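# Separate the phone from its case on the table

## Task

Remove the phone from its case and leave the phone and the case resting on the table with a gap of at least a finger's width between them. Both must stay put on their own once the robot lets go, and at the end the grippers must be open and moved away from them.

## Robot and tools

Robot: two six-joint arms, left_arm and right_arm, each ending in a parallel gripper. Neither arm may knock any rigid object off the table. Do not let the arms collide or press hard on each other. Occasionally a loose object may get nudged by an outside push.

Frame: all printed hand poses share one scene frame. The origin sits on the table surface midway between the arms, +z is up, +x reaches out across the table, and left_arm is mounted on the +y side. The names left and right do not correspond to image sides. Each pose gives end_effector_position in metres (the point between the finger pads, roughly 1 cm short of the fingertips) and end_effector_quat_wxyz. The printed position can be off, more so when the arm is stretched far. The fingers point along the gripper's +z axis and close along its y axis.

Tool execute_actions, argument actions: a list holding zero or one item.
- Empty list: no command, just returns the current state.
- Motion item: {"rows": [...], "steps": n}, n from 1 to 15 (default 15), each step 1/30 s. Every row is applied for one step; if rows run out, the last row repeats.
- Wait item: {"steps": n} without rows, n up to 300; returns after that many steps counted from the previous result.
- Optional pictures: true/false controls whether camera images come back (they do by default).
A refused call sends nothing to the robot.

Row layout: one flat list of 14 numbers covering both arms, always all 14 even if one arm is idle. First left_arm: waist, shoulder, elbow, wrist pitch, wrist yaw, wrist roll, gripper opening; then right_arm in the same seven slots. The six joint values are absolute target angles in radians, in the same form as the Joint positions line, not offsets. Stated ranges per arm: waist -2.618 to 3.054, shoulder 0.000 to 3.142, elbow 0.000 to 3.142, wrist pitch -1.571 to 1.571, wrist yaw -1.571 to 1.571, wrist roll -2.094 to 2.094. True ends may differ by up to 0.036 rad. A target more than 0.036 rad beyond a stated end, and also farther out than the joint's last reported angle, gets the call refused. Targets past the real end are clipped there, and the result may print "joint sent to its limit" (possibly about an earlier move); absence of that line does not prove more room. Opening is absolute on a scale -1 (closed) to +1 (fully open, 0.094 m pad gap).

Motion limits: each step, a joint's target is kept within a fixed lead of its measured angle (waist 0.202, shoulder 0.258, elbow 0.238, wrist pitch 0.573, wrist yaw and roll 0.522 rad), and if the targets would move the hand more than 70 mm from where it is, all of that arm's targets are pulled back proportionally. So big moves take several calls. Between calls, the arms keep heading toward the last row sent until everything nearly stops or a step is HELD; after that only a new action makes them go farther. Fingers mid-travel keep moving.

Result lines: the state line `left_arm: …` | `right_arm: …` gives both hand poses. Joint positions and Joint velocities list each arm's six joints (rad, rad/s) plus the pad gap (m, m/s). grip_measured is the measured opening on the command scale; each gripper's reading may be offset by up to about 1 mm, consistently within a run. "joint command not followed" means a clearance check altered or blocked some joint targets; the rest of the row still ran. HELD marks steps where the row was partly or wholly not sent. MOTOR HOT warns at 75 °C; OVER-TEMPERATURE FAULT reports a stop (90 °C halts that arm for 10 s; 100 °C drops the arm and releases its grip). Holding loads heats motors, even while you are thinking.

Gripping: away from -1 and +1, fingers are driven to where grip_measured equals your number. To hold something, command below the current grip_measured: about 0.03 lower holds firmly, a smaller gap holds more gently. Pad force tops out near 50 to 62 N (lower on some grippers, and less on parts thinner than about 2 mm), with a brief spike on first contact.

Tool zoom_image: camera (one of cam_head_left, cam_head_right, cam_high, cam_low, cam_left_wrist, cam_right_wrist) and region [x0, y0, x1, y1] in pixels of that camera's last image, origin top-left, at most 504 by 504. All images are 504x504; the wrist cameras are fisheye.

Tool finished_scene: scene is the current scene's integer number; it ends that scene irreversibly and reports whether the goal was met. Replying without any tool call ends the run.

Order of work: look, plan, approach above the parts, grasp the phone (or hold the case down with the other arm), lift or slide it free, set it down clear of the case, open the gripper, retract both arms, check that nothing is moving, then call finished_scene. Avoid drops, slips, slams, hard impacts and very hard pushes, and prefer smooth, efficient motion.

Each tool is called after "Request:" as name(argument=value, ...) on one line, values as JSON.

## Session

Request:
execute_actions(actions=[])

Scene clock: 0.00 s of 4200.00 s.
left_arm: end_effector_position=(+0.2302, +0.2096, +0.2462) grip_measured=+1.000 end_effector_quat_wxyz=(+0.462, +0.259, +0.746, -0.403) | right_arm: end_effector_position=(+0.0388, -0.0297, +0.1601) grip_measured=+1.000 end_effector_quat_wxyz=(+0.381, -0.497, +0.682, +0.377)
Joint positions: left_arm=[ 0.415  1.424  1.106 -1.333  1.32   1.271  0.094] | right_arm=[ 1.107  0.181  0.355 -0.642 -0.342 -0.018  0.094]
Joint velocities: left_arm=[-0.002 -0.007  0.007 -0.022 -0.022 -0.022  0.   ] | right_arm=[ 0.007  0.002 -0.007 -0.007 -0.022 -0.066  0.   ]

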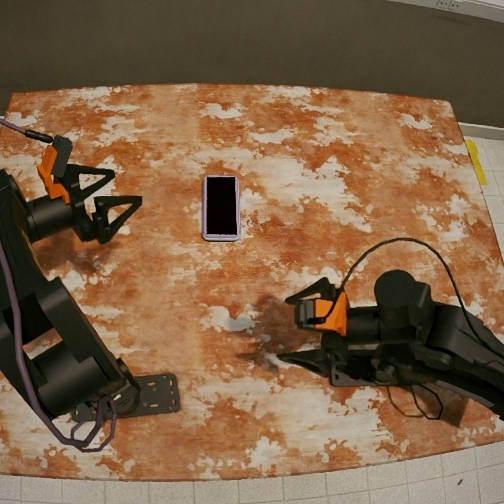

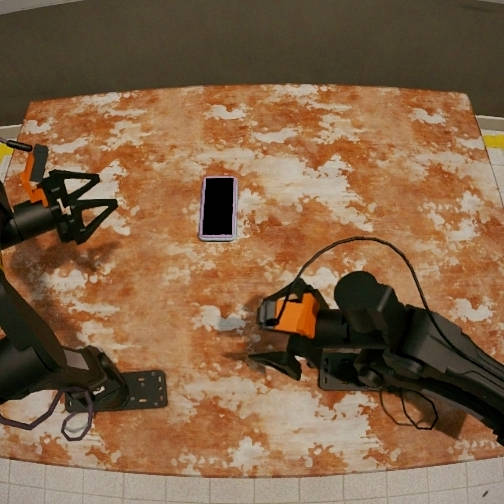

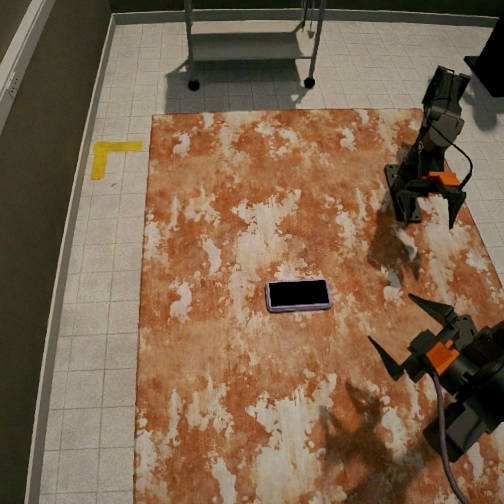

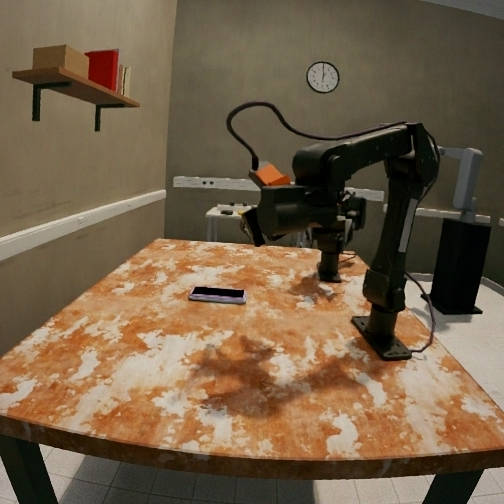

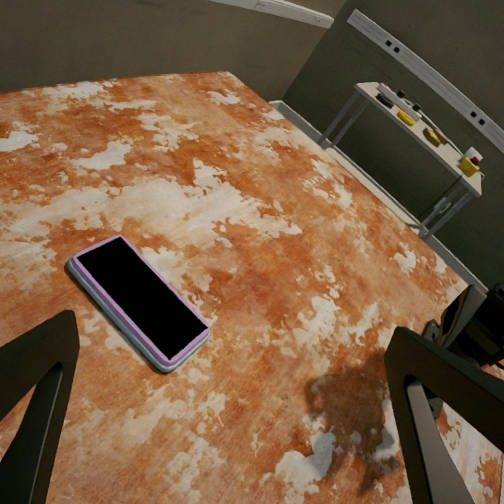

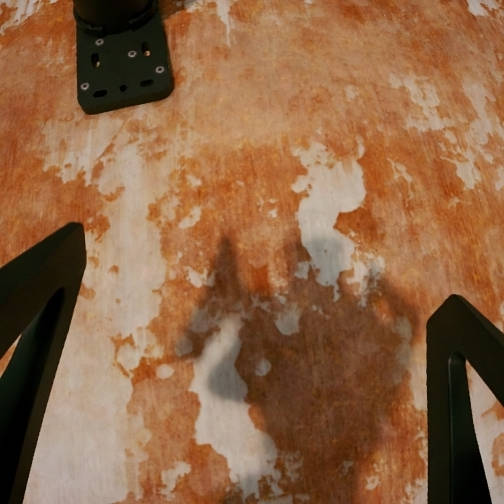

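Request:
zoom_image(camera="cam_low", region=[180, 270, 260, 320])

Request:
zoom_image(camera="cam_head_left", region=[180, 160, 270, 255])

Request:
zoom_image(camera="cam_left_wrist", region=[50, 220, 230, 390])

Region (180, 270, 260, 320) of cam_low's 504x504 image, scaled by 6.300, with more detail than that image has; it fills the top 315 rows of this view, and the rest is white.

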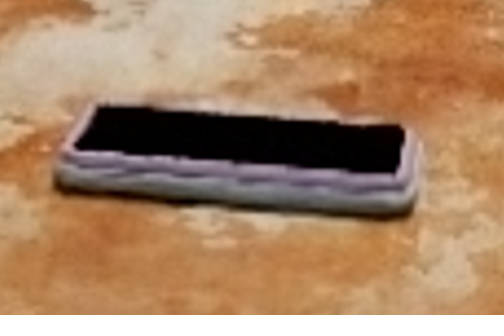

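Region (180, 160, 270, 255) of cam_head_left's 504x504 image, scaled by 5.305, with more detail than that image has; it fills the left 477 columns of this view, and the rest is white.

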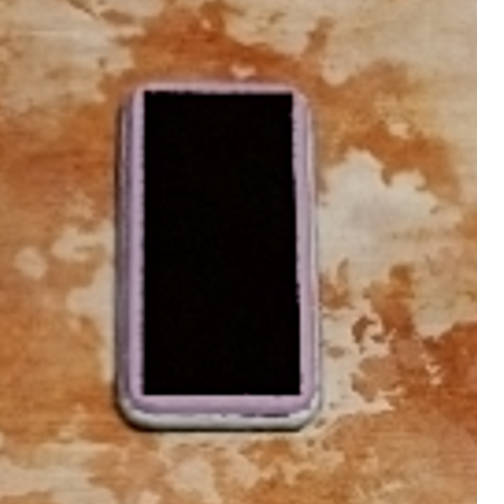

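Region (50, 220, 230, 390) of cam_left_wrist's 504x504 image, scaled by 2.800, with more detail than that image has.

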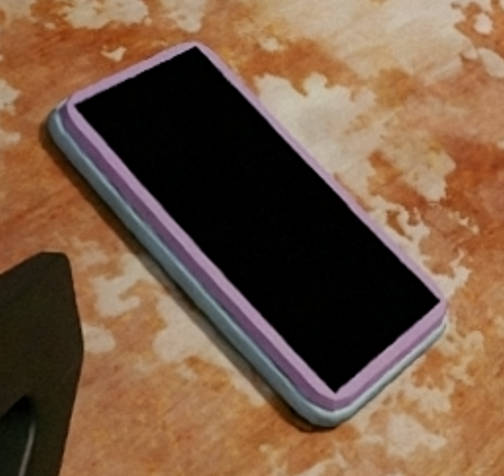

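Request:
execute_actions(actions=[{"rows": [[0.415, 1.424, 1.106, -1.333, 1.32, 1.271, 1.0, 0.782, 2.37, 2.20, -0.642, 0.0, 0.657, 1.0], [0.415, 1.424, 1.106, -1.333, 1.32, 1.271, 1.0, 0.782, 2.37, 2.20, -0.642, 0.0, 0.657, 1.0], [0.415, 1.424, 1.106, -1.333, 1.32, 1.271, 1.0, 0.782, 2.37, 2.20, -0.642, 0.0, 0.657, 1.0], [0.415, 1.424, 1.106, -1.333, 1.32, 1.271, 1.0, 0.782, 2.37, 2.20, -0.642, 0.0, 0.657, 1.0], [0.415, 1.424, 1.106, -1.333, 1.32, 1.271, 1.0, 0.782, 2.37, 2.20, -0.75, 0.0, 0.657, 1.0], [0.415, 1.424, 1.106, -1.333, 1.32, 1.271, 1.0, 0.782, 2.37, 2.20, -0.85, 0.0, 0.657, 1.0], [0.415, 1.424, 1.106, -1.333, 1.32, 1.271, 1.0, 0.782, 2.37, 2.20, -0.95, 0.0, 0.657, 1.0], [0.415, 1.424, 1.106, -1.333, 1.32, 1.271, 1.0, 0.782, 2.37, 2.20, -1.05, 0.0, 0.657, 1.0], [0.415, 1.424, 1.106, -1.333, 1.32, 1.271, 1.0, 0.782, 2.37, 2.20, -1.15, 0.0, 0.657, 1.0], [0.415, 1.424, 1.106, -1.333, 1.32, 1.271, 1.0, 0.782, 2.37, 2.20, -1.25, 0.0, 0.657, 1.0], [0.415, 1.424, 1.106, -1.333, 1.32, 1.271, 1.0, 0.782, 2.37, 2.20, -1.375, 0.0, 0.657, 1.0]], "steps": 15}], pictures=false)

Request:
execute_actions(actions=[{"steps": 45}])

Scene clock: 49.17 s of 4200.00 s.
left_arm: end_effector_position=(+0.2297, +0.2101, +0.2440) grip_measured=+1.000 end_effector_quat_wxyz=(+0.458, +0.261, +0.750, -0.400) | right_arm: end_effector_position=(+0.2217, -0.0263, +0.2093) grip_measured=+1.000 end_effector_quat_wxyz=(+0.129, -0.046, +0.984, +0.115)
Joint positions: left_arm=[ 0.415  1.424  1.106 -1.333  1.307  1.271  0.094] | right_arm=[ 0.788  1.443  1.453 -1.233 -0.021  0.621  0.094]
Joint velocities: left_arm=[-0.007  0.007  0.017  0.007  0.022 -0.007  0.   ] | right_arm=[-0.002  2.65   2.425 -0.989  0.11   0.227  0.   ]
Steps of this call (steps 1 to 90: nothing new was sent; then 45.67 s passed at rest; steps 91 to 105: all 15 steps of this action). Readings (joint positions):
91: left_arm=[0.415 1.424 1.106 -1.333 1.318 1.271] | right_arm=[1.082 0.211 0.379 -0.661 -0.317 0.046]
92: left_arm=[0.415 1.424 1.106 -1.333 1.316 1.271] | right_arm=[1.025 0.281 0.425 -0.676 -0.271 0.125]
94: left_arm=[0.415 1.424 1.106 -1.333 1.312 1.271] | right_arm=[0.907 0.434 0.538 -0.677 -0.192 0.276]
98: left_arm=[0.415 1.424 1.106 -1.333 1.309 1.271] | right_arm=[0.790 0.797 0.859 -0.806 -0.073 0.500]
105: the state above

Scene clock: 50.67 s of 4200.00 s.
left_arm: end_effector_position=(+0.2297, +0.2101, +0.2439) grip_measured=+1.000 end_effector_quat_wxyz=(+0.458, +0.261, +0.750, -0.400) | right_arm: end_effector_position=(+0.3330, +0.0672, +0.0587) grip_measured=+1.000 end_effector_quat_wxyz=(-0.008, -0.031, +1.000, +0.001)
Joint positions: left_arm=[ 0.415  1.424  1.106 -1.333  1.306  1.271  0.094] | right_arm=[ 0.788  2.382  2.168 -1.368 -0.011  0.65   0.094]
Joint velocities: left_arm=[ 0.017  0.012 -0.007 -0.051  0.037  0.022  0.   ] | right_arm=[-0.002  0.007  0.007  0.007 -0.066  0.022  0.   ]
Steps of this call (steps 1 to 45: the robot went on to your last target). Readings (joint positions):
1: left_arm=[0.415 1.424 1.106 -1.333 1.307 1.271] | right_arm=[0.788 1.535 1.537 -1.263 -0.019 0.627]
2: left_arm=[0.415 1.424 1.106 -1.333 1.307 1.271] | right_arm=[0.788 1.628 1.621 -1.285 -0.017 0.632]
4: left_arm=[0.415 1.424 1.106 -1.333 1.306 1.271] | right_arm=[0.788 1.813 1.792 -1.313 -0.014 0.639]
8: left_arm=[0.415 1.424 1.106 -1.333 1.306 1.271] | right_arm=[0.788 2.176 2.114 -1.323 -0.012 0.645]
45: the state above
All arms were judged still, so your last target was given up. Only a new action makes them travel on or press farther. Fingers that are still opening or closing keep moving.

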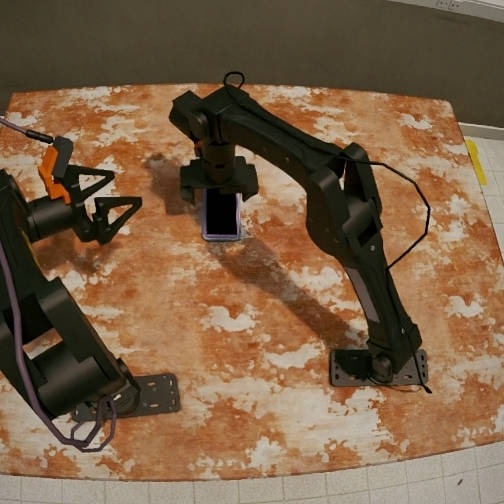

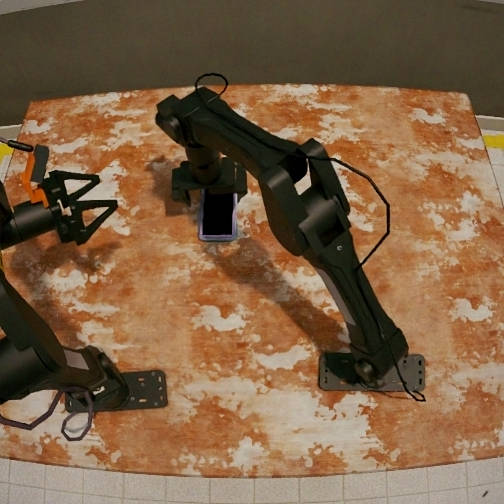

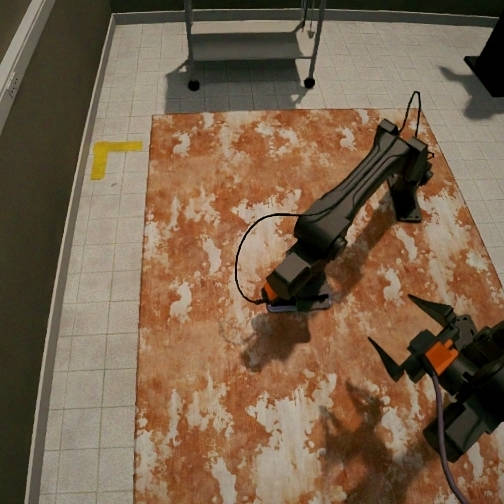

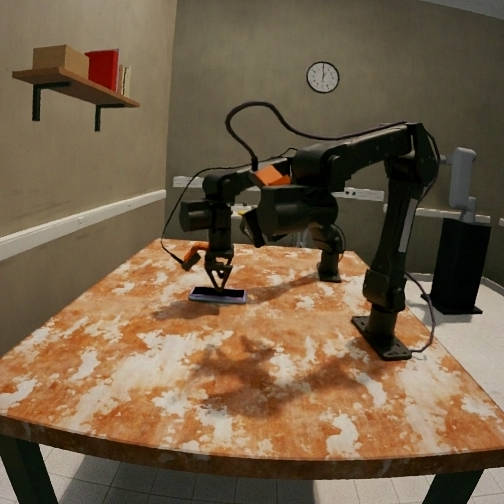

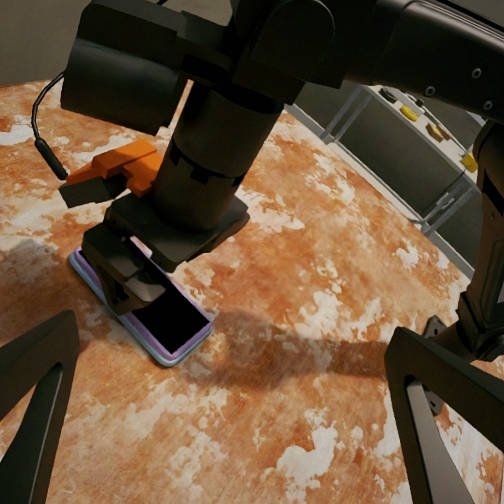

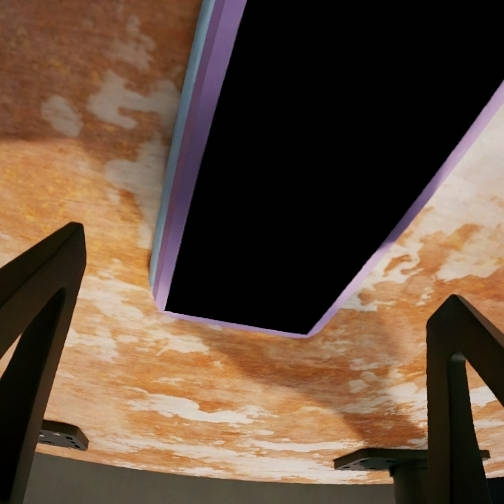

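Request:
execute_actions(actions=[{"rows": [[0.415, 1.424, 1.106, -1.333, 1.32, 1.271, 1.0, 0.765, 2.37, 2.064, -1.255, 0.0, 0.715, 1.0]], "steps": 15}], pictures=false)

Request:
execute_actions(actions=[{"steps": 20}])

Scene clock: 105.87 s of 4200.00 s.
left_arm: end_effector_position=(+0.2297, +0.2101, +0.2439) grip_measured=+1.000 end_effector_quat_wxyz=(+0.458, +0.261, +0.750, -0.400) | right_arm: end_effector_position=(+0.3393, +0.0611, +0.0346) grip_measured=+1.000 end_effector_quat_wxyz=(-0.006, +0.006, +1.000, +0.001)
Joint positions: left_arm=[ 0.415  1.424  1.106 -1.333  1.306  1.271  0.094] | right_arm=[ 0.769  2.383  2.075 -1.27  -0.009  0.706  0.094]
Joint velocities: left_arm=[-0.002 -0.007 -0.032 -0.037  0.037  0.007  0.   ] | right_arm=[ 0.017  0.007  0.007 -0.022 -0.037  0.007  0.   ]
Steps of this call (steps 1 to 90: nothing new was sent; then 51.70 s passed at rest; steps 91 to 105: all 15 steps of this action). Readings (joint positions):
91: left_arm=[0.415 1.424 1.106 -1.333 1.306 1.271] | right_arm=[0.787 2.378 2.151 -1.350 -0.011 0.659]
92: left_arm=[0.415 1.424 1.106 -1.333 1.306 1.271] | right_arm=[0.785 2.373 2.128 -1.329 -0.011 0.669]
94: left_arm=[0.415 1.424 1.106 -1.333 1.306 1.271] | right_arm=[0.780 2.374 2.096 -1.306 -0.011 0.683]
98: left_arm=[0.415 1.424 1.106 -1.333 1.306 1.271] | right_arm=[0.770 2.383 2.075 -1.287 -0.010 0.698]
105: the state above

Scene clock: 106.53 s of 4200.00 s.
left_arm: end_effector_position=(+0.2297, +0.2101, +0.2439) grip_measured=+1.000 end_effector_quat_wxyz=(+0.458, +0.261, +0.750, -0.400) | right_arm: end_effector_position=(+0.3400, +0.0617, +0.0346) grip_measured=+1.000 end_effector_quat_wxyz=(-0.004, +0.007, +1.000, +0.002)
Joint positions: left_arm=[ 0.415  1.424  1.106 -1.333  1.306  1.271  0.094] | right_arm=[ 0.769  2.383  2.075 -1.266 -0.009  0.708  0.094]
Joint velocities: left_arm=[-0.007  0.017  0.007  0.007  0.051 -0.022  0.   ] | right_arm=[-0.007 -0.002 -0.002 -0.022 -0.007 -0.125  0.   ]
Steps of this call (steps 1 to 15: the robot went on to your last target; steps 16 to 20: nothing new was sent). Readings (joint positions):
1: left_arm=[0.415 1.424 1.106 -1.333 1.306 1.271] | right_arm=[0.769 2.383 2.075 -1.269 -0.009 0.706]
2: left_arm=[0.415 1.424 1.106 -1.333 1.306 1.271] | right_arm=[0.769 2.383 2.075 -1.268 -0.009 0.707]
4: left_arm=[0.415 1.424 1.106 -1.333 1.306 1.271] | right_arm=[0.769 2.383 2.075 -1.268 -0.009 0.707]
8: left_arm=[0.415 1.424 1.106 -1.333 1.306 1.271] | right_arm=[0.769 2.383 2.075 -1.266 -0.009 0.708]
20: the state above
All arms were judged still, so your last target was given up. Only a new action makes them travel on or press farther. Fingers that are still opening or closing keep moving.

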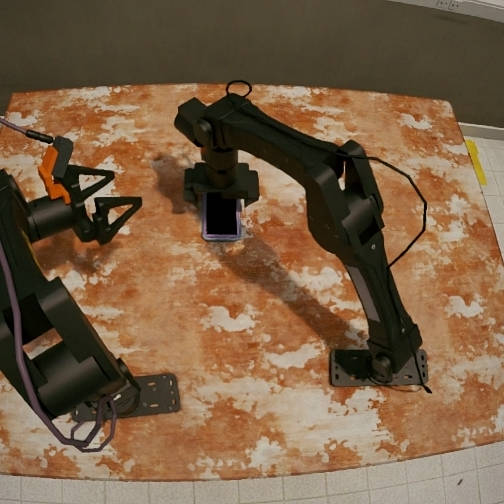

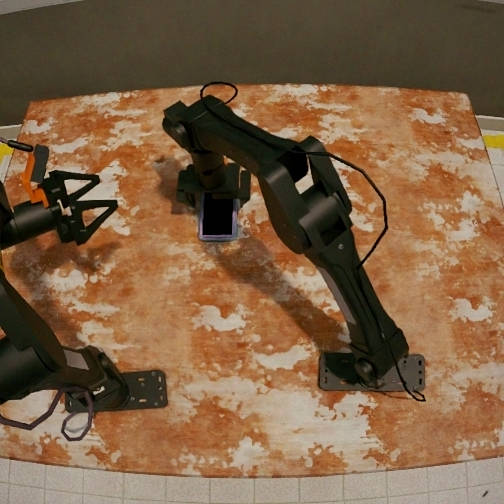

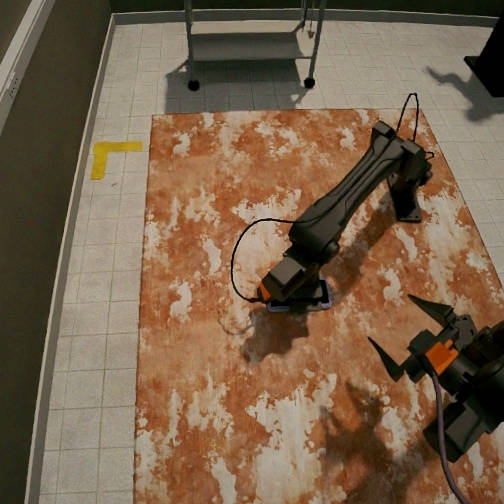

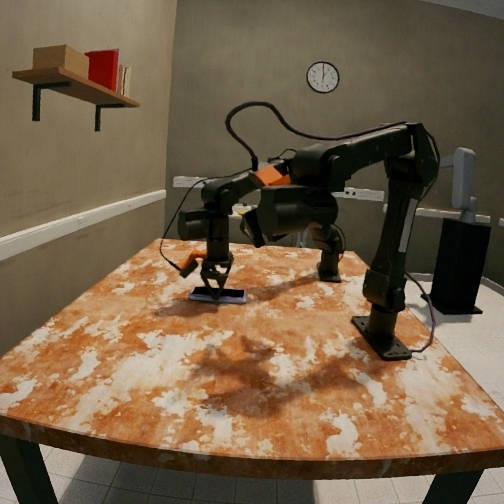

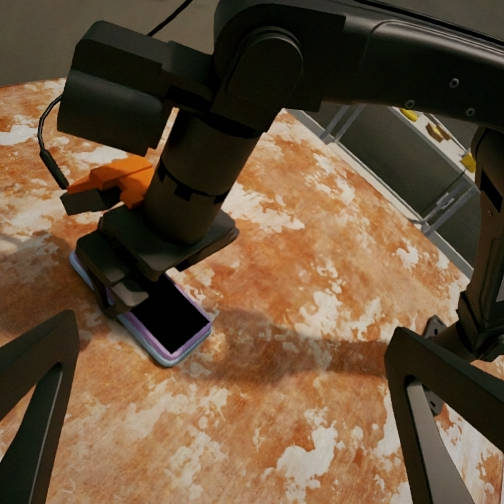

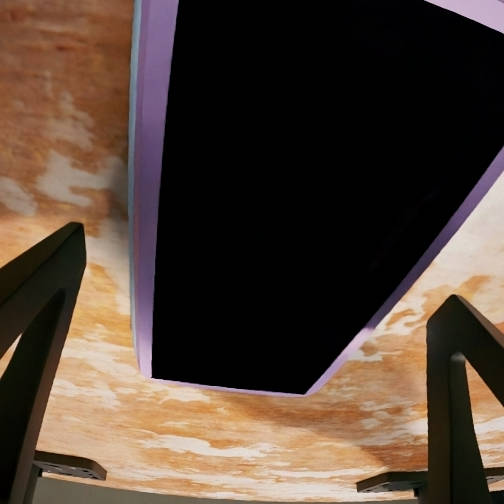

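Request:
execute_actions(actions=[{"rows": [[0.415, 1.424, 1.106, -1.333, 1.32, 1.271, 1.0, 0.765, 2.396, 2.064, -1.255, 0.0, 0.715, 1.0]], "steps": 15}], pictures=false)

Request:
execute_actions(actions=[{"steps": 10}], pictures=false)

Scene clock: 113.97 s of 4200.00 s.
left_arm: end_effector_position=(+0.2297, +0.2101, +0.2439) grip_measured=+1.000 end_effector_quat_wxyz=(+0.458, +0.261, +0.750, -0.400) | right_arm: end_effector_position=(+0.3392, +0.0610, +0.0285) grip_measured=+1.000 end_effector_quat_wxyz=(-0.009, +0.008, +1.000, -0.002)
Joint positions: left_arm=[ 0.415  1.424  1.106 -1.333  1.306  1.271  0.094] | right_arm=[ 0.769  2.397  2.075 -1.265 -0.009  0.708  0.094]
Joint velocities: left_arm=[-0.002 -0.017  0.002  0.007 -0.007 -0.051  0.   ] | right_arm=[ 0.007 -0.002 -0.002 -0.007  0.007 -0.022  0.   ]
Steps of this call (steps 1 to 90: nothing new was sent; then 3.93 s passed at rest; steps 91 to 105: all 15 steps of this action). Readings (joint positions):
91: left_arm=[0.415 1.424 1.106 -1.333 1.306 1.271] | right_arm=[0.769 2.384 2.075 -1.266 -0.009 0.708]
92: left_arm=[0.415 1.424 1.106 -1.333 1.306 1.271] | right_arm=[0.769 2.385 2.075 -1.265 -0.009 0.708]
94: left_arm=[0.415 1.424 1.106 -1.333 1.306 1.271] | right_arm=[0.769 2.389 2.075 -1.265 -0.009 0.708]
98: left_arm=[0.415 1.424 1.106 -1.333 1.306 1.271] | right_arm=[0.769 2.396 2.075 -1.265 -0.009 0.708]
105: the state above

Scene clock: 114.30 s of 4200.00 s.
left_arm: end_effector_position=(+0.2297, +0.2101, +0.2439) grip_measured=+1.000 end_effector_quat_wxyz=(+0.458, +0.261, +0.750, -0.400) | right_arm: end_effector_position=(+0.3392, +0.0610, +0.0285) grip_measured=+1.000 end_effector_quat_wxyz=(-0.009, +0.008, +1.000, -0.002)
Joint positions: left_arm=[ 0.415  1.424  1.106 -1.333  1.306  1.271  0.094] | right_arm=[ 0.769  2.397  2.075 -1.265 -0.009  0.708  0.094]
Joint velocities: left_arm=[-0.007 -0.022 -0.002 -0.007  0.022  0.037  0.   ] | right_arm=[-0.002 -0.017 -0.007 -0.022 -0.022 -0.007  0.   ]
Steps of this call (steps 1 to 10: the robot went on to your last target). Readings (joint positions):
1: left_arm=[0.415 1.424 1.106 -1.333 1.306 1.271] | right_arm=[0.769 2.397 2.075 -1.265 -0.009 0.708]
2: left_arm=[0.415 1.424 1.106 -1.333 1.306 1.271] | right_arm=[0.769 2.397 2.075 -1.265 -0.009 0.708]
4: left_arm=[0.415 1.424 1.106 -1.333 1.306 1.271] | right_arm=[0.769 2.397 2.075 -1.265 -0.009 0.708]
8: left_arm=[0.415 1.424 1.106 -1.333 1.306 1.271] | right_arm=[0.769 2.397 2.075 -1.265 -0.009 0.708]
10: the state above

Request:
execute_actions(actions=[{"rows": [[0.415, 1.424, 1.106, -1.333, 1.32, 1.271, 1.0, 0.765, 2.396, 2.064, -1.255, 0.0, 0.715, 0.38]], "steps": 15}], pictures=false)

Request:
execute_actions(actions=[{"steps": 10}])

Scene clock: 122.27 s of 4200.00 s.
left_arm: end_effector_position=(+0.2297, +0.2101, +0.2439) grip_measured=+1.000 end_effector_quat_wxyz=(+0.458, +0.261, +0.750, -0.400) | right_arm: end_effector_position=(+0.3392, +0.0625, +0.0285) grip_measured=+0.445 end_effector_quat_wxyz=(-0.010, +0.008, +1.000, +0.002)
Joint positions: left_arm=[ 0.415  1.424  1.106 -1.333  1.306  1.271  0.094] | right_arm=[ 0.769  2.397  2.075 -1.261 -0.015  0.709  0.068]
Joint velocities: left_arm=[-0.002  0.012 -0.002 -0.007 -0.007  0.022  0.   ] | right_arm=[ 0.007 -0.017 -0.007 -0.007 -0.007  0.007 -0.   ]
Steps of this call (steps 1 to 15: the robot went on to your last target; steps 16 to 100: nothing new was sent; then 4.13 s passed at rest; steps 101 to 115: all 15 steps of this action). Readings (joint positions):
101: left_arm=[0.415 1.424 1.106 -1.333 1.306 1.271] | right_arm=[0.769 2.397 2.075 -1.265 -0.009 0.708]
102: left_arm=[0.415 1.424 1.106 -1.333 1.306 1.271] | right_arm=[0.769 2.397 2.075 -1.264 -0.011 0.709]
104: left_arm=[0.415 1.424 1.106 -1.333 1.306 1.271] | right_arm=[0.769 2.397 2.075 -1.261 -0.015 0.709]
108: left_arm=[0.415 1.424 1.106 -1.333 1.306 1.271] | right_arm=[0.769 2.397 2.075 -1.261 -0.015 0.709]
115: the state above

Scene clock: 122.60 s of 4200.00 s.
left_arm: end_effector_position=(+0.2297, +0.2101, +0.2439) grip_measured=+1.000 end_effector_quat_wxyz=(+0.458, +0.261, +0.750, -0.400) | right_arm: end_effector_position=(+0.3392, +0.0625, +0.0285) grip_measured=+0.445 end_effector_quat_wxyz=(-0.010, +0.008, +1.000, +0.002)
Joint positions: left_arm=[ 0.415  1.424  1.106 -1.333  1.306  1.271  0.094] | right_arm=[ 0.769  2.397  2.075 -1.261 -0.015  0.709  0.068]
Joint velocities: left_arm=[ 0.007  0.002  0.002  0.007 -0.007 -0.051  0.   ] | right_arm=[-0.007 -0.002  0.007 -0.037  0.007 -0.022  0.001]
Steps of this call (steps 1 to 10: the robot went on to your last target). Readings (joint positions):
1: left_arm=[0.415 1.424 1.106 -1.333 1.306 1.271] | right_arm=[0.769 2.397 2.075 -1.261 -0.015 0.709]
2: left_arm=[0.415 1.424 1.106 -1.333 1.306 1.271] | right_arm=[0.769 2.397 2.075 -1.261 -0.015 0.709]
4: left_arm=[0.415 1.424 1.106 -1.333 1.306 1.271] | right_arm=[0.769 2.397 2.075 -1.261 -0.015 0.709]
8: left_arm=[0.415 1.424 1.106 -1.333 1.306 1.271] | right_arm=[0.769 2.397 2.075 -1.261 -0.015 0.709]
10: the state above

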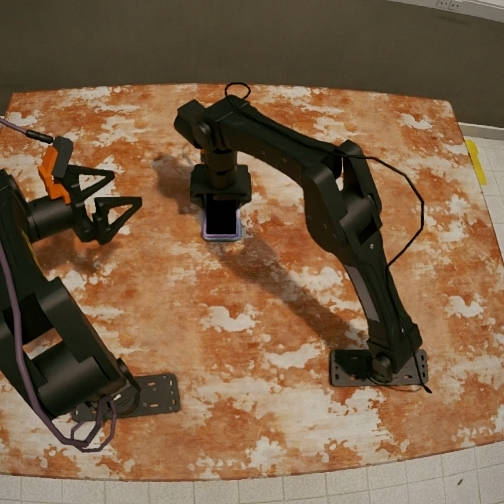

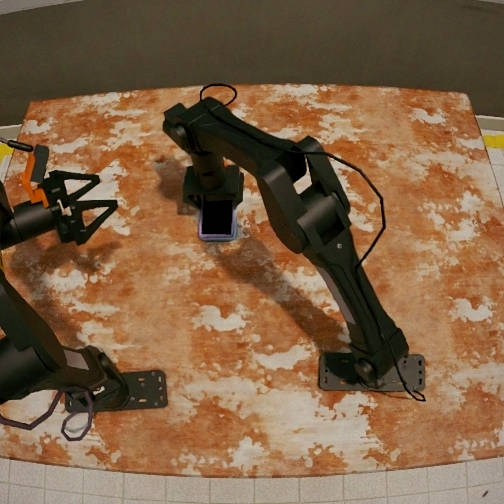

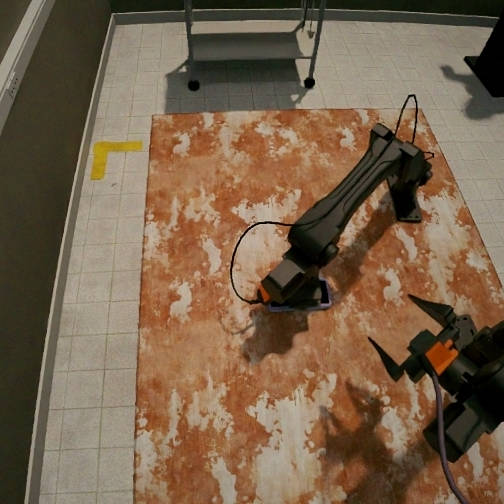

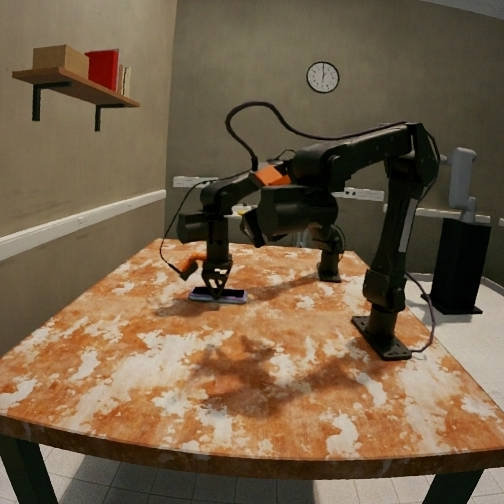

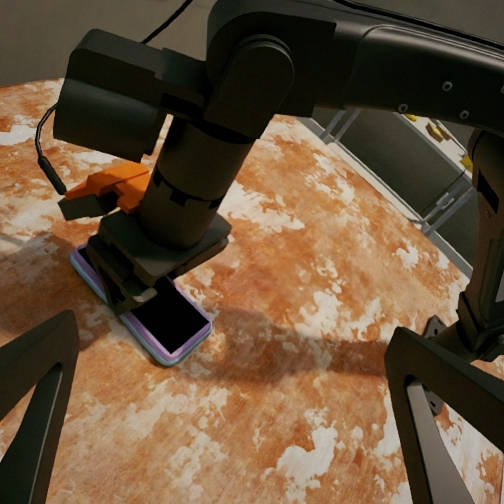

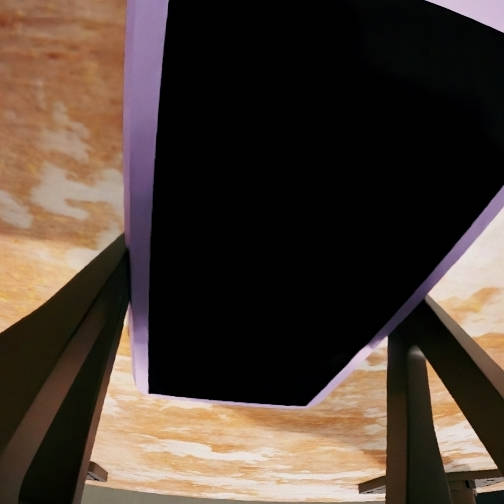

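Request:
execute_actions(actions=[{"rows": [[0.415, 1.424, 1.106, -1.333, 1.32, 1.271, 1.0, 0.765, 2.37, 2.064, -1.265, 0.0, 0.715, 0.40], [0.415, 1.424, 1.106, -1.333, 1.32, 1.271, 1.0, 0.765, 2.36, 2.064, -1.275, 0.0, 0.715, 0.40], [0.415, 1.424, 1.106, -1.333, 1.32, 1.271, 1.0, 0.765, 2.35, 2.064, -1.285, 0.0, 0.715, 0.40], [0.415, 1.424, 1.106, -1.333, 1.32, 1.271, 1.0, 0.765, 2.34, 2.064, -1.295, 0.0, 0.715, 0.40], [0.415, 1.424, 1.106, -1.333, 1.32, 1.271, 1.0, 0.765, 2.33, 2.064, -1.305, 0.0, 0.715, 0.40], [0.415, 1.424, 1.106, -1.333, 1.32, 1.271, 1.0, 0.765, 2.32, 2.064, -1.315, 0.0, 0.715, 0.40], [0.415, 1.424, 1.106, -1.333, 1.32, 1.271, 1.0, 0.765, 2.31, 2.064, -1.325, 0.0, 0.715, 0.40], [0.415, 1.424, 1.106, -1.333, 1.32, 1.271, 1.0, 0.765, 2.30, 2.064, -1.335, 0.0, 0.715, 0.40], [0.415, 1.424, 1.106, -1.333, 1.32, 1.271, 1.0, 0.765, 2.29, 2.064, -1.345, 0.0, 0.715, 0.40]], "steps": 15}], pictures=false)

Request:
execute_actions(actions=[{"steps": 12}])

Scene clock: 136.97 s of 4200.00 s.
left_arm: end_effector_position=(+0.2297, +0.2101, +0.2439) grip_measured=+1.000 end_effector_quat_wxyz=(+0.458, +0.261, +0.750, -0.400) | right_arm: end_effector_position=(+0.3316, +0.0553, +0.0626) grip_measured=+0.445 end_effector_quat_wxyz=(-0.004, +0.008, +1.000, +0.005)
Joint positions: left_arm=[ 0.415  1.424  1.106 -1.333  1.306  1.271  0.094] | right_arm=[ 0.769  2.319  2.075 -1.326 -0.012  0.709  0.068]
Joint velocities: left_arm=[-0.007  0.012 -0.007  0.037 -0.022 -0.051  0.   ] | right_arm=[-0.007 -0.066 -0.002 -0.11   0.022 -0.007  0.001]
Steps of this call (steps 1 to 15: the robot went on to your last target; steps 16 to 100: nothing new was sent; then 10.53 s passed at rest; steps 101 to 115: all 15 steps of this action). Readings (joint positions):
101: left_arm=[0.415 1.424 1.106 -1.333 1.306 1.271] | right_arm=[0.769 2.396 2.075 -1.261 -0.015 0.709]
102: left_arm=[0.415 1.424 1.106 -1.333 1.306 1.271] | right_arm=[0.769 2.395 2.075 -1.261 -0.015 0.709]
104: left_arm=[0.415 1.424 1.106 -1.333 1.306 1.271] | right_arm=[0.769 2.391 2.075 -1.264 -0.015 0.709]
108: left_arm=[0.415 1.424 1.106 -1.333 1.306 1.271] | right_arm=[0.769 2.372 2.075 -1.290 -0.013 0.709]
115: the state above

Scene clock: 137.37 s of 4200.00 s.
left_arm: end_effector_position=(+0.2297, +0.2101, +0.2439) grip_measured=+1.000 end_effector_quat_wxyz=(+0.458, +0.261, +0.750, -0.400) | right_arm: end_effector_position=(+0.3302, +0.0541, +0.0630) grip_measured=+0.445 end_effector_quat_wxyz=(-0.006, +0.008, +1.000, +0.002)
Joint positions: left_arm=[ 0.415  1.424  1.106 -1.333  1.306  1.271  0.094] | right_arm=[ 0.769  2.318  2.075 -1.334 -0.012  0.709  0.068]
Joint velocities: left_arm=[-0.017 -0.012 -0.032 -0.066  0.007  0.007  0.   ] | right_arm=[ 0.007 -0.017  0.012 -0.081 -0.022 -0.022 -0.001]
Steps of this call (steps 1 to 12: the robot went on to your last target). Readings (joint positions):
1: left_arm=[0.415 1.424 1.106 -1.333 1.306 1.271] | right_arm=[0.769 2.318 2.075 -1.328 -0.012 0.709]
2: left_arm=[0.415 1.424 1.106 -1.333 1.306 1.271] | right_arm=[0.769 2.318 2.075 -1.329 -0.012 0.709]
4: left_arm=[0.415 1.424 1.106 -1.333 1.306 1.271] | right_arm=[0.769 2.318 2.075 -1.332 -0.012 0.709]
8: left_arm=[0.415 1.424 1.106 -1.333 1.306 1.271] | right_arm=[0.769 2.318 2.075 -1.334 -0.012 0.709]
12: the state above

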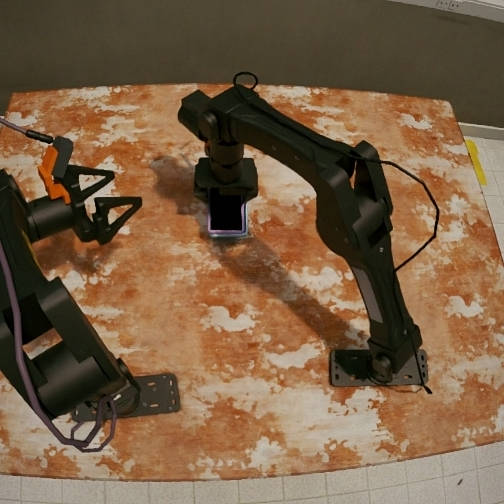

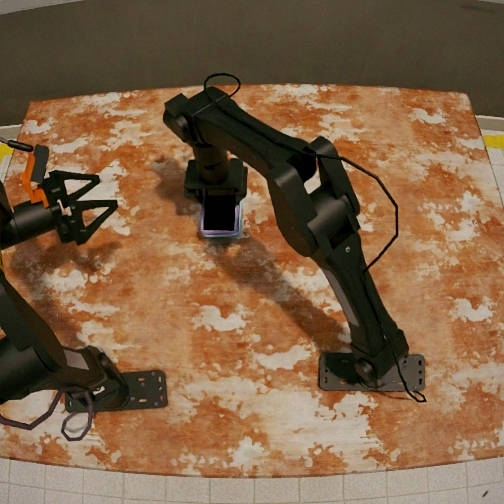

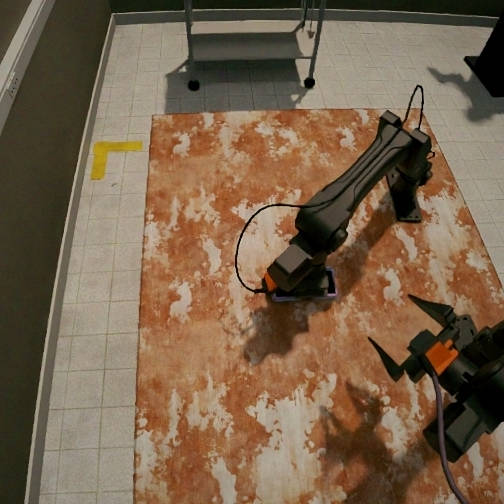

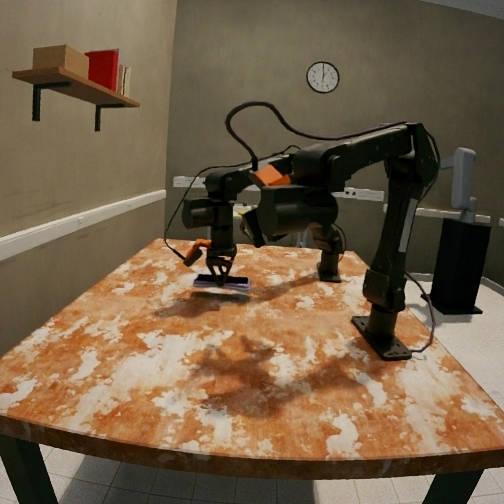

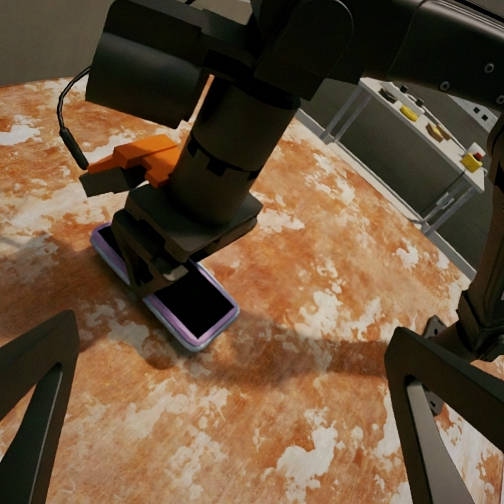

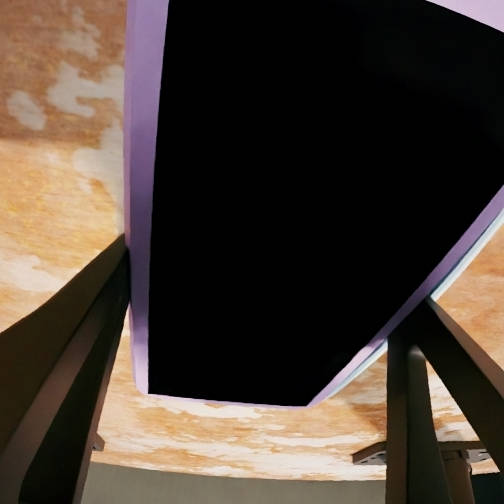

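Request:
zoom_image(camera="cam_low", region=[175, 245, 265, 310])

Request:
zoom_image(camera="cam_left_wrist", region=[60, 200, 260, 380])

Region (175, 245, 265, 310) of cam_low's 504x504 image, scaled by 5.600, with more detail than that image has.

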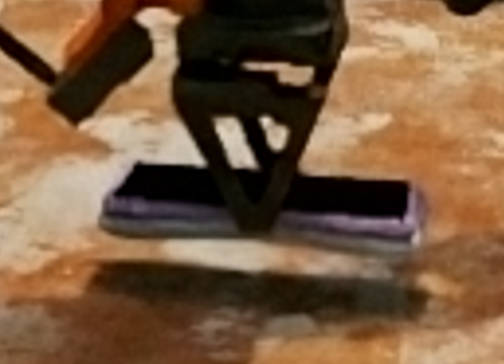

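Region (60, 200, 260, 380) of cam_left_wrist's 504x504 image, scaled by 2.520, with more detail than that image has; it fills the top 454 rows of this view, and the rest is white.

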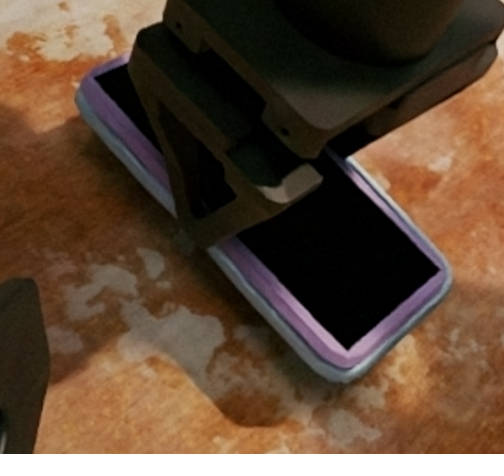

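Request:
execute_actions(actions=[{"rows": [[0.415, 1.424, 1.106, -1.333, 1.32, 1.271, 1.0, 0.765, 2.31, 2.064, -1.325, 0.0, 0.715, 0.40], [0.415, 1.424, 1.106, -1.333, 1.32, 1.271, 1.0, 0.765, 2.32, 2.064, -1.315, 0.0, 0.715, 0.40], [0.415, 1.424, 1.106, -1.333, 1.32, 1.271, 1.0, 0.765, 2.33, 2.064, -1.305, 0.0, 0.715, 0.40], [0.415, 1.424, 1.106, -1.333, 1.32, 1.271, 1.0, 0.765, 2.34, 2.064, -1.295, 0.0, 0.715, 0.40], [0.415, 1.424, 1.106, -1.333, 1.32, 1.271, 1.0, 0.765, 2.35, 2.064, -1.285, 0.0, 0.715, 0.40], [0.415, 1.424, 1.106, -1.333, 1.32, 1.271, 1.0, 0.765, 2.36, 2.064, -1.275, 0.0, 0.715, 0.40], [0.415, 1.424, 1.106, -1.333, 1.32, 1.271, 1.0, 0.765, 2.365, 2.064, -1.265, 0.0, 0.715, 0.40], [0.415, 1.424, 1.106, -1.333, 1.32, 1.271, 1.0, 0.765, 2.37, 2.064, -1.255, 0.0, 0.715, 0.40]], "steps": 15}], pictures=false)

Request:
execute_actions(actions=[{"steps": 12}], pictures=false)

Scene clock: 167.73 s of 4200.00 s.
left_arm: end_effector_position=(+0.2297, +0.2101, +0.2439) grip_measured=+1.000 end_effector_quat_wxyz=(+0.458, +0.261, +0.750, -0.400) | right_arm: end_effector_position=(+0.3378, +0.0605, +0.0299) grip_measured=+0.445 end_effector_quat_wxyz=(-0.012, +0.008, +1.000, -0.002)
Joint positions: left_arm=[ 0.415  1.424  1.106 -1.333  1.306  1.271  0.094] | right_arm=[ 0.769  2.394  2.075 -1.272 -0.012  0.709  0.068]
Joint velocities: left_arm=[-0.007 -0.002 -0.007 -0.037 -0.007 -0.022  0.   ] | right_arm=[-0.017 -0.007 -0.002  0.081 -0.007  0.022  0.   ]
Steps of this call (steps 1 to 15: the robot went on to your last target; steps 16 to 100: nothing new was sent; then 26.53 s passed at rest; steps 101 to 115: all 15 steps of this action). Readings (joint positions):
101: left_arm=[0.415 1.424 1.106 -1.333 1.306 1.271] | right_arm=[0.769 2.318 2.075 -1.335 -0.012 0.709]
102: left_arm=[0.415 1.424 1.106 -1.333 1.306 1.271] | right_arm=[0.769 2.319 2.075 -1.334 -0.012 0.709]
104: left_arm=[0.415 1.424 1.106 -1.333 1.306 1.271] | right_arm=[0.769 2.325 2.075 -1.327 -0.012 0.709]
108: left_arm=[0.415 1.424 1.106 -1.333 1.306 1.271] | right_arm=[0.769 2.359 2.075 -1.298 -0.012 0.709]
115: the state above

Scene clock: 168.13 s of 4200.00 s.
left_arm: end_effector_position=(+0.2297, +0.2101, +0.2439) grip_measured=+1.000 end_effector_quat_wxyz=(+0.458, +0.261, +0.750, -0.400) | right_arm: end_effector_position=(+0.3383, +0.0610, +0.0299) grip_measured=+0.445 end_effector_quat_wxyz=(-0.011, +0.008, +1.000, -0.001)
Joint positions: left_arm=[ 0.415  1.424  1.106 -1.333  1.306  1.271  0.094] | right_arm=[ 0.769  2.394  2.075 -1.269 -0.012  0.709  0.068]
Joint velocities: left_arm=[ 0.002 -0.007  0.007  0.022 -0.007  0.022  0.   ] | right_arm=[-0.002  0.002 -0.012  0.037 -0.051 -0.066 -0.   ]
Steps of this call (steps 1 to 12: the robot went on to your last target). Readings (joint positions):
1: left_arm=[0.415 1.424 1.106 -1.333 1.306 1.271] | right_arm=[0.769 2.394 2.075 -1.271 -0.012 0.709]
2: left_arm=[0.415 1.424 1.106 -1.333 1.306 1.271] | right_arm=[0.769 2.394 2.075 -1.270 -0.012 0.709]
4: left_arm=[0.415 1.424 1.106 -1.333 1.306 1.271] | right_arm=[0.769 2.394 2.075 -1.270 -0.012 0.709]
8: left_arm=[0.415 1.424 1.106 -1.333 1.306 1.271] | right_arm=[0.769 2.394 2.075 -1.269 -0.012 0.709]
12: the state above

Request:
execute_actions(actions=[{"rows": [[0.415, 1.424, 1.106, -1.333, 1.32, 1.271, 1.0, 0.765, 2.37, 2.064, -1.255, 0.0, 0.715, 1.0]], "steps": 12}], pictures=false)

Request:
execute_actions(actions=[{"rows": [[0.415, 1.424, 1.106, -1.333, 1.32, 1.271, 1.0, 0.765, 2.335, 2.064, -1.255, 0.0, 0.715, 1.0]], "steps": 15}], pictures=false)

Request:
execute_actions(actions=[{"steps": 10}], pictures=false)

Scene clock: 177.67 s of 4200.00 s.
left_arm: end_effector_position=(+0.2297, +0.2101, +0.2439) grip_measured=+1.000 end_effector_quat_wxyz=(+0.458, +0.261, +0.750, -0.400) | right_arm: end_effector_position=(+0.3397, +0.0625, +0.0299) grip_measured=+1.000 end_effector_quat_wxyz=(-0.008, +0.008, +1.000, +0.002)
Joint positions: left_arm=[ 0.415  1.424  1.106 -1.333  1.306  1.271  0.094] | right_arm=[ 0.769  2.394  2.075 -1.261 -0.014  0.709  0.094]
Joint velocities: left_arm=[ 0.007 -0.017 -0.037  0.037  0.066 -0.007  0.   ] | right_arm=[ 0.007  0.002 -0.007 -0.022 -0.037 -0.022  0.   ]
Steps of this call (steps 1 to 15: the robot went on to your last target; steps 16 to 100: nothing new was sent; then 5.80 s passed at rest; steps 101 to 112: all 12 steps of this action). Readings (joint positions):
101: left_arm=[0.415 1.424 1.106 -1.333 1.306 1.271] | right_arm=[0.769 2.394 2.075 -1.269 -0.012 0.709]
102: left_arm=[0.415 1.424 1.106 -1.333 1.306 1.271] | right_arm=[0.769 2.394 2.075 -1.264 -0.015 0.709]
104: left_arm=[0.415 1.424 1.106 -1.333 1.306 1.271] | right_arm=[0.769 2.394 2.075 -1.261 -0.014 0.709]
108: left_arm=[0.415 1.424 1.106 -1.333 1.306 1.271] | right_arm=[0.769 2.394 2.075 -1.261 -0.014 0.709]
112: the state above

Scene clock: 178.17 s of 4200.00 s.
left_arm: end_effector_position=(+0.2297, +0.2101, +0.2439) grip_measured=+1.000 end_effector_quat_wxyz=(+0.458, +0.261, +0.750, -0.400) | right_arm: end_effector_position=(+0.3423, +0.0641, +0.0460) grip_measured=+1.000 end_effector_quat_wxyz=(+0.007, +0.008, +1.000, +0.013)
Joint positions: left_arm=[ 0.415  1.424  1.106 -1.333  1.306  1.271  0.094] | right_arm=[ 0.769  2.358  2.075 -1.261 -0.011  0.709  0.094]
Joint velocities: left_arm=[-0.007 -0.017 -0.027 -0.037 -0.022 -0.037  0.   ] | right_arm=[-0.002 -0.002  0.017  0.11  -0.022 -0.022  0.   ]
Steps of this call (steps 1 to 15: all 15 steps of this action). Readings (joint positions):
1: left_arm=[0.415 1.424 1.106 -1.333 1.306 1.271] | right_arm=[0.769 2.391 2.075 -1.261 -0.014 0.709]
2: left_arm=[0.415 1.424 1.106 -1.333 1.306 1.271] | right_arm=[0.769 2.389 2.075 -1.261 -0.013 0.709]
4: left_arm=[0.415 1.424 1.106 -1.333 1.306 1.271] | right_arm=[0.769 2.379 2.075 -1.261 -0.013 0.709]
8: left_arm=[0.415 1.424 1.106 -1.333 1.306 1.271] | right_arm=[0.769 2.360 2.075 -1.261 -0.012 0.709]
15: the state above

Scene clock: 178.50 s of 4200.00 s.
left_arm: end_effector_position=(+0.2297, +0.2101, +0.2439) grip_measured=+1.000 end_effector_quat_wxyz=(+0.458, +0.261, +0.750, -0.400) | right_arm: end_effector_position=(+0.3423, +0.0641, +0.0460) grip_measured=+1.000 end_effector_quat_wxyz=(+0.007, +0.008, +1.000, +0.013)
Joint positions: left_arm=[ 0.415  1.424  1.106 -1.333  1.306  1.271  0.094] | right_arm=[ 0.769  2.358  2.075 -1.261 -0.011  0.709  0.094]
Joint velocities: left_arm=[-0.002  0.022 -0.007  0.022 -0.007  0.007  0.   ] | right_arm=[-0.002 -0.022 -0.012 -0.037 -0.037 -0.022  0.   ]
Steps of this call (steps 1 to 10: the robot went on to your last target). Readings (joint positions):
1: left_arm=[0.415 1.424 1.106 -1.333 1.306 1.271] | right_arm=[0.769 2.358 2.075 -1.261 -0.011 0.709]
2: left_arm=[0.415 1.424 1.106 -1.333 1.306 1.271] | right_arm=[0.769 2.358 2.075 -1.261 -0.011 0.709]
4: left_arm=[0.415 1.424 1.106 -1.333 1.306 1.271] | right_arm=[0.769 2.358 2.075 -1.261 -0.011 0.709]
8: left_arm=[0.415 1.424 1.106 -1.333 1.306 1.271] | right_arm=[0.769 2.358 2.075 -1.261 -0.011 0.709]
10: the state above


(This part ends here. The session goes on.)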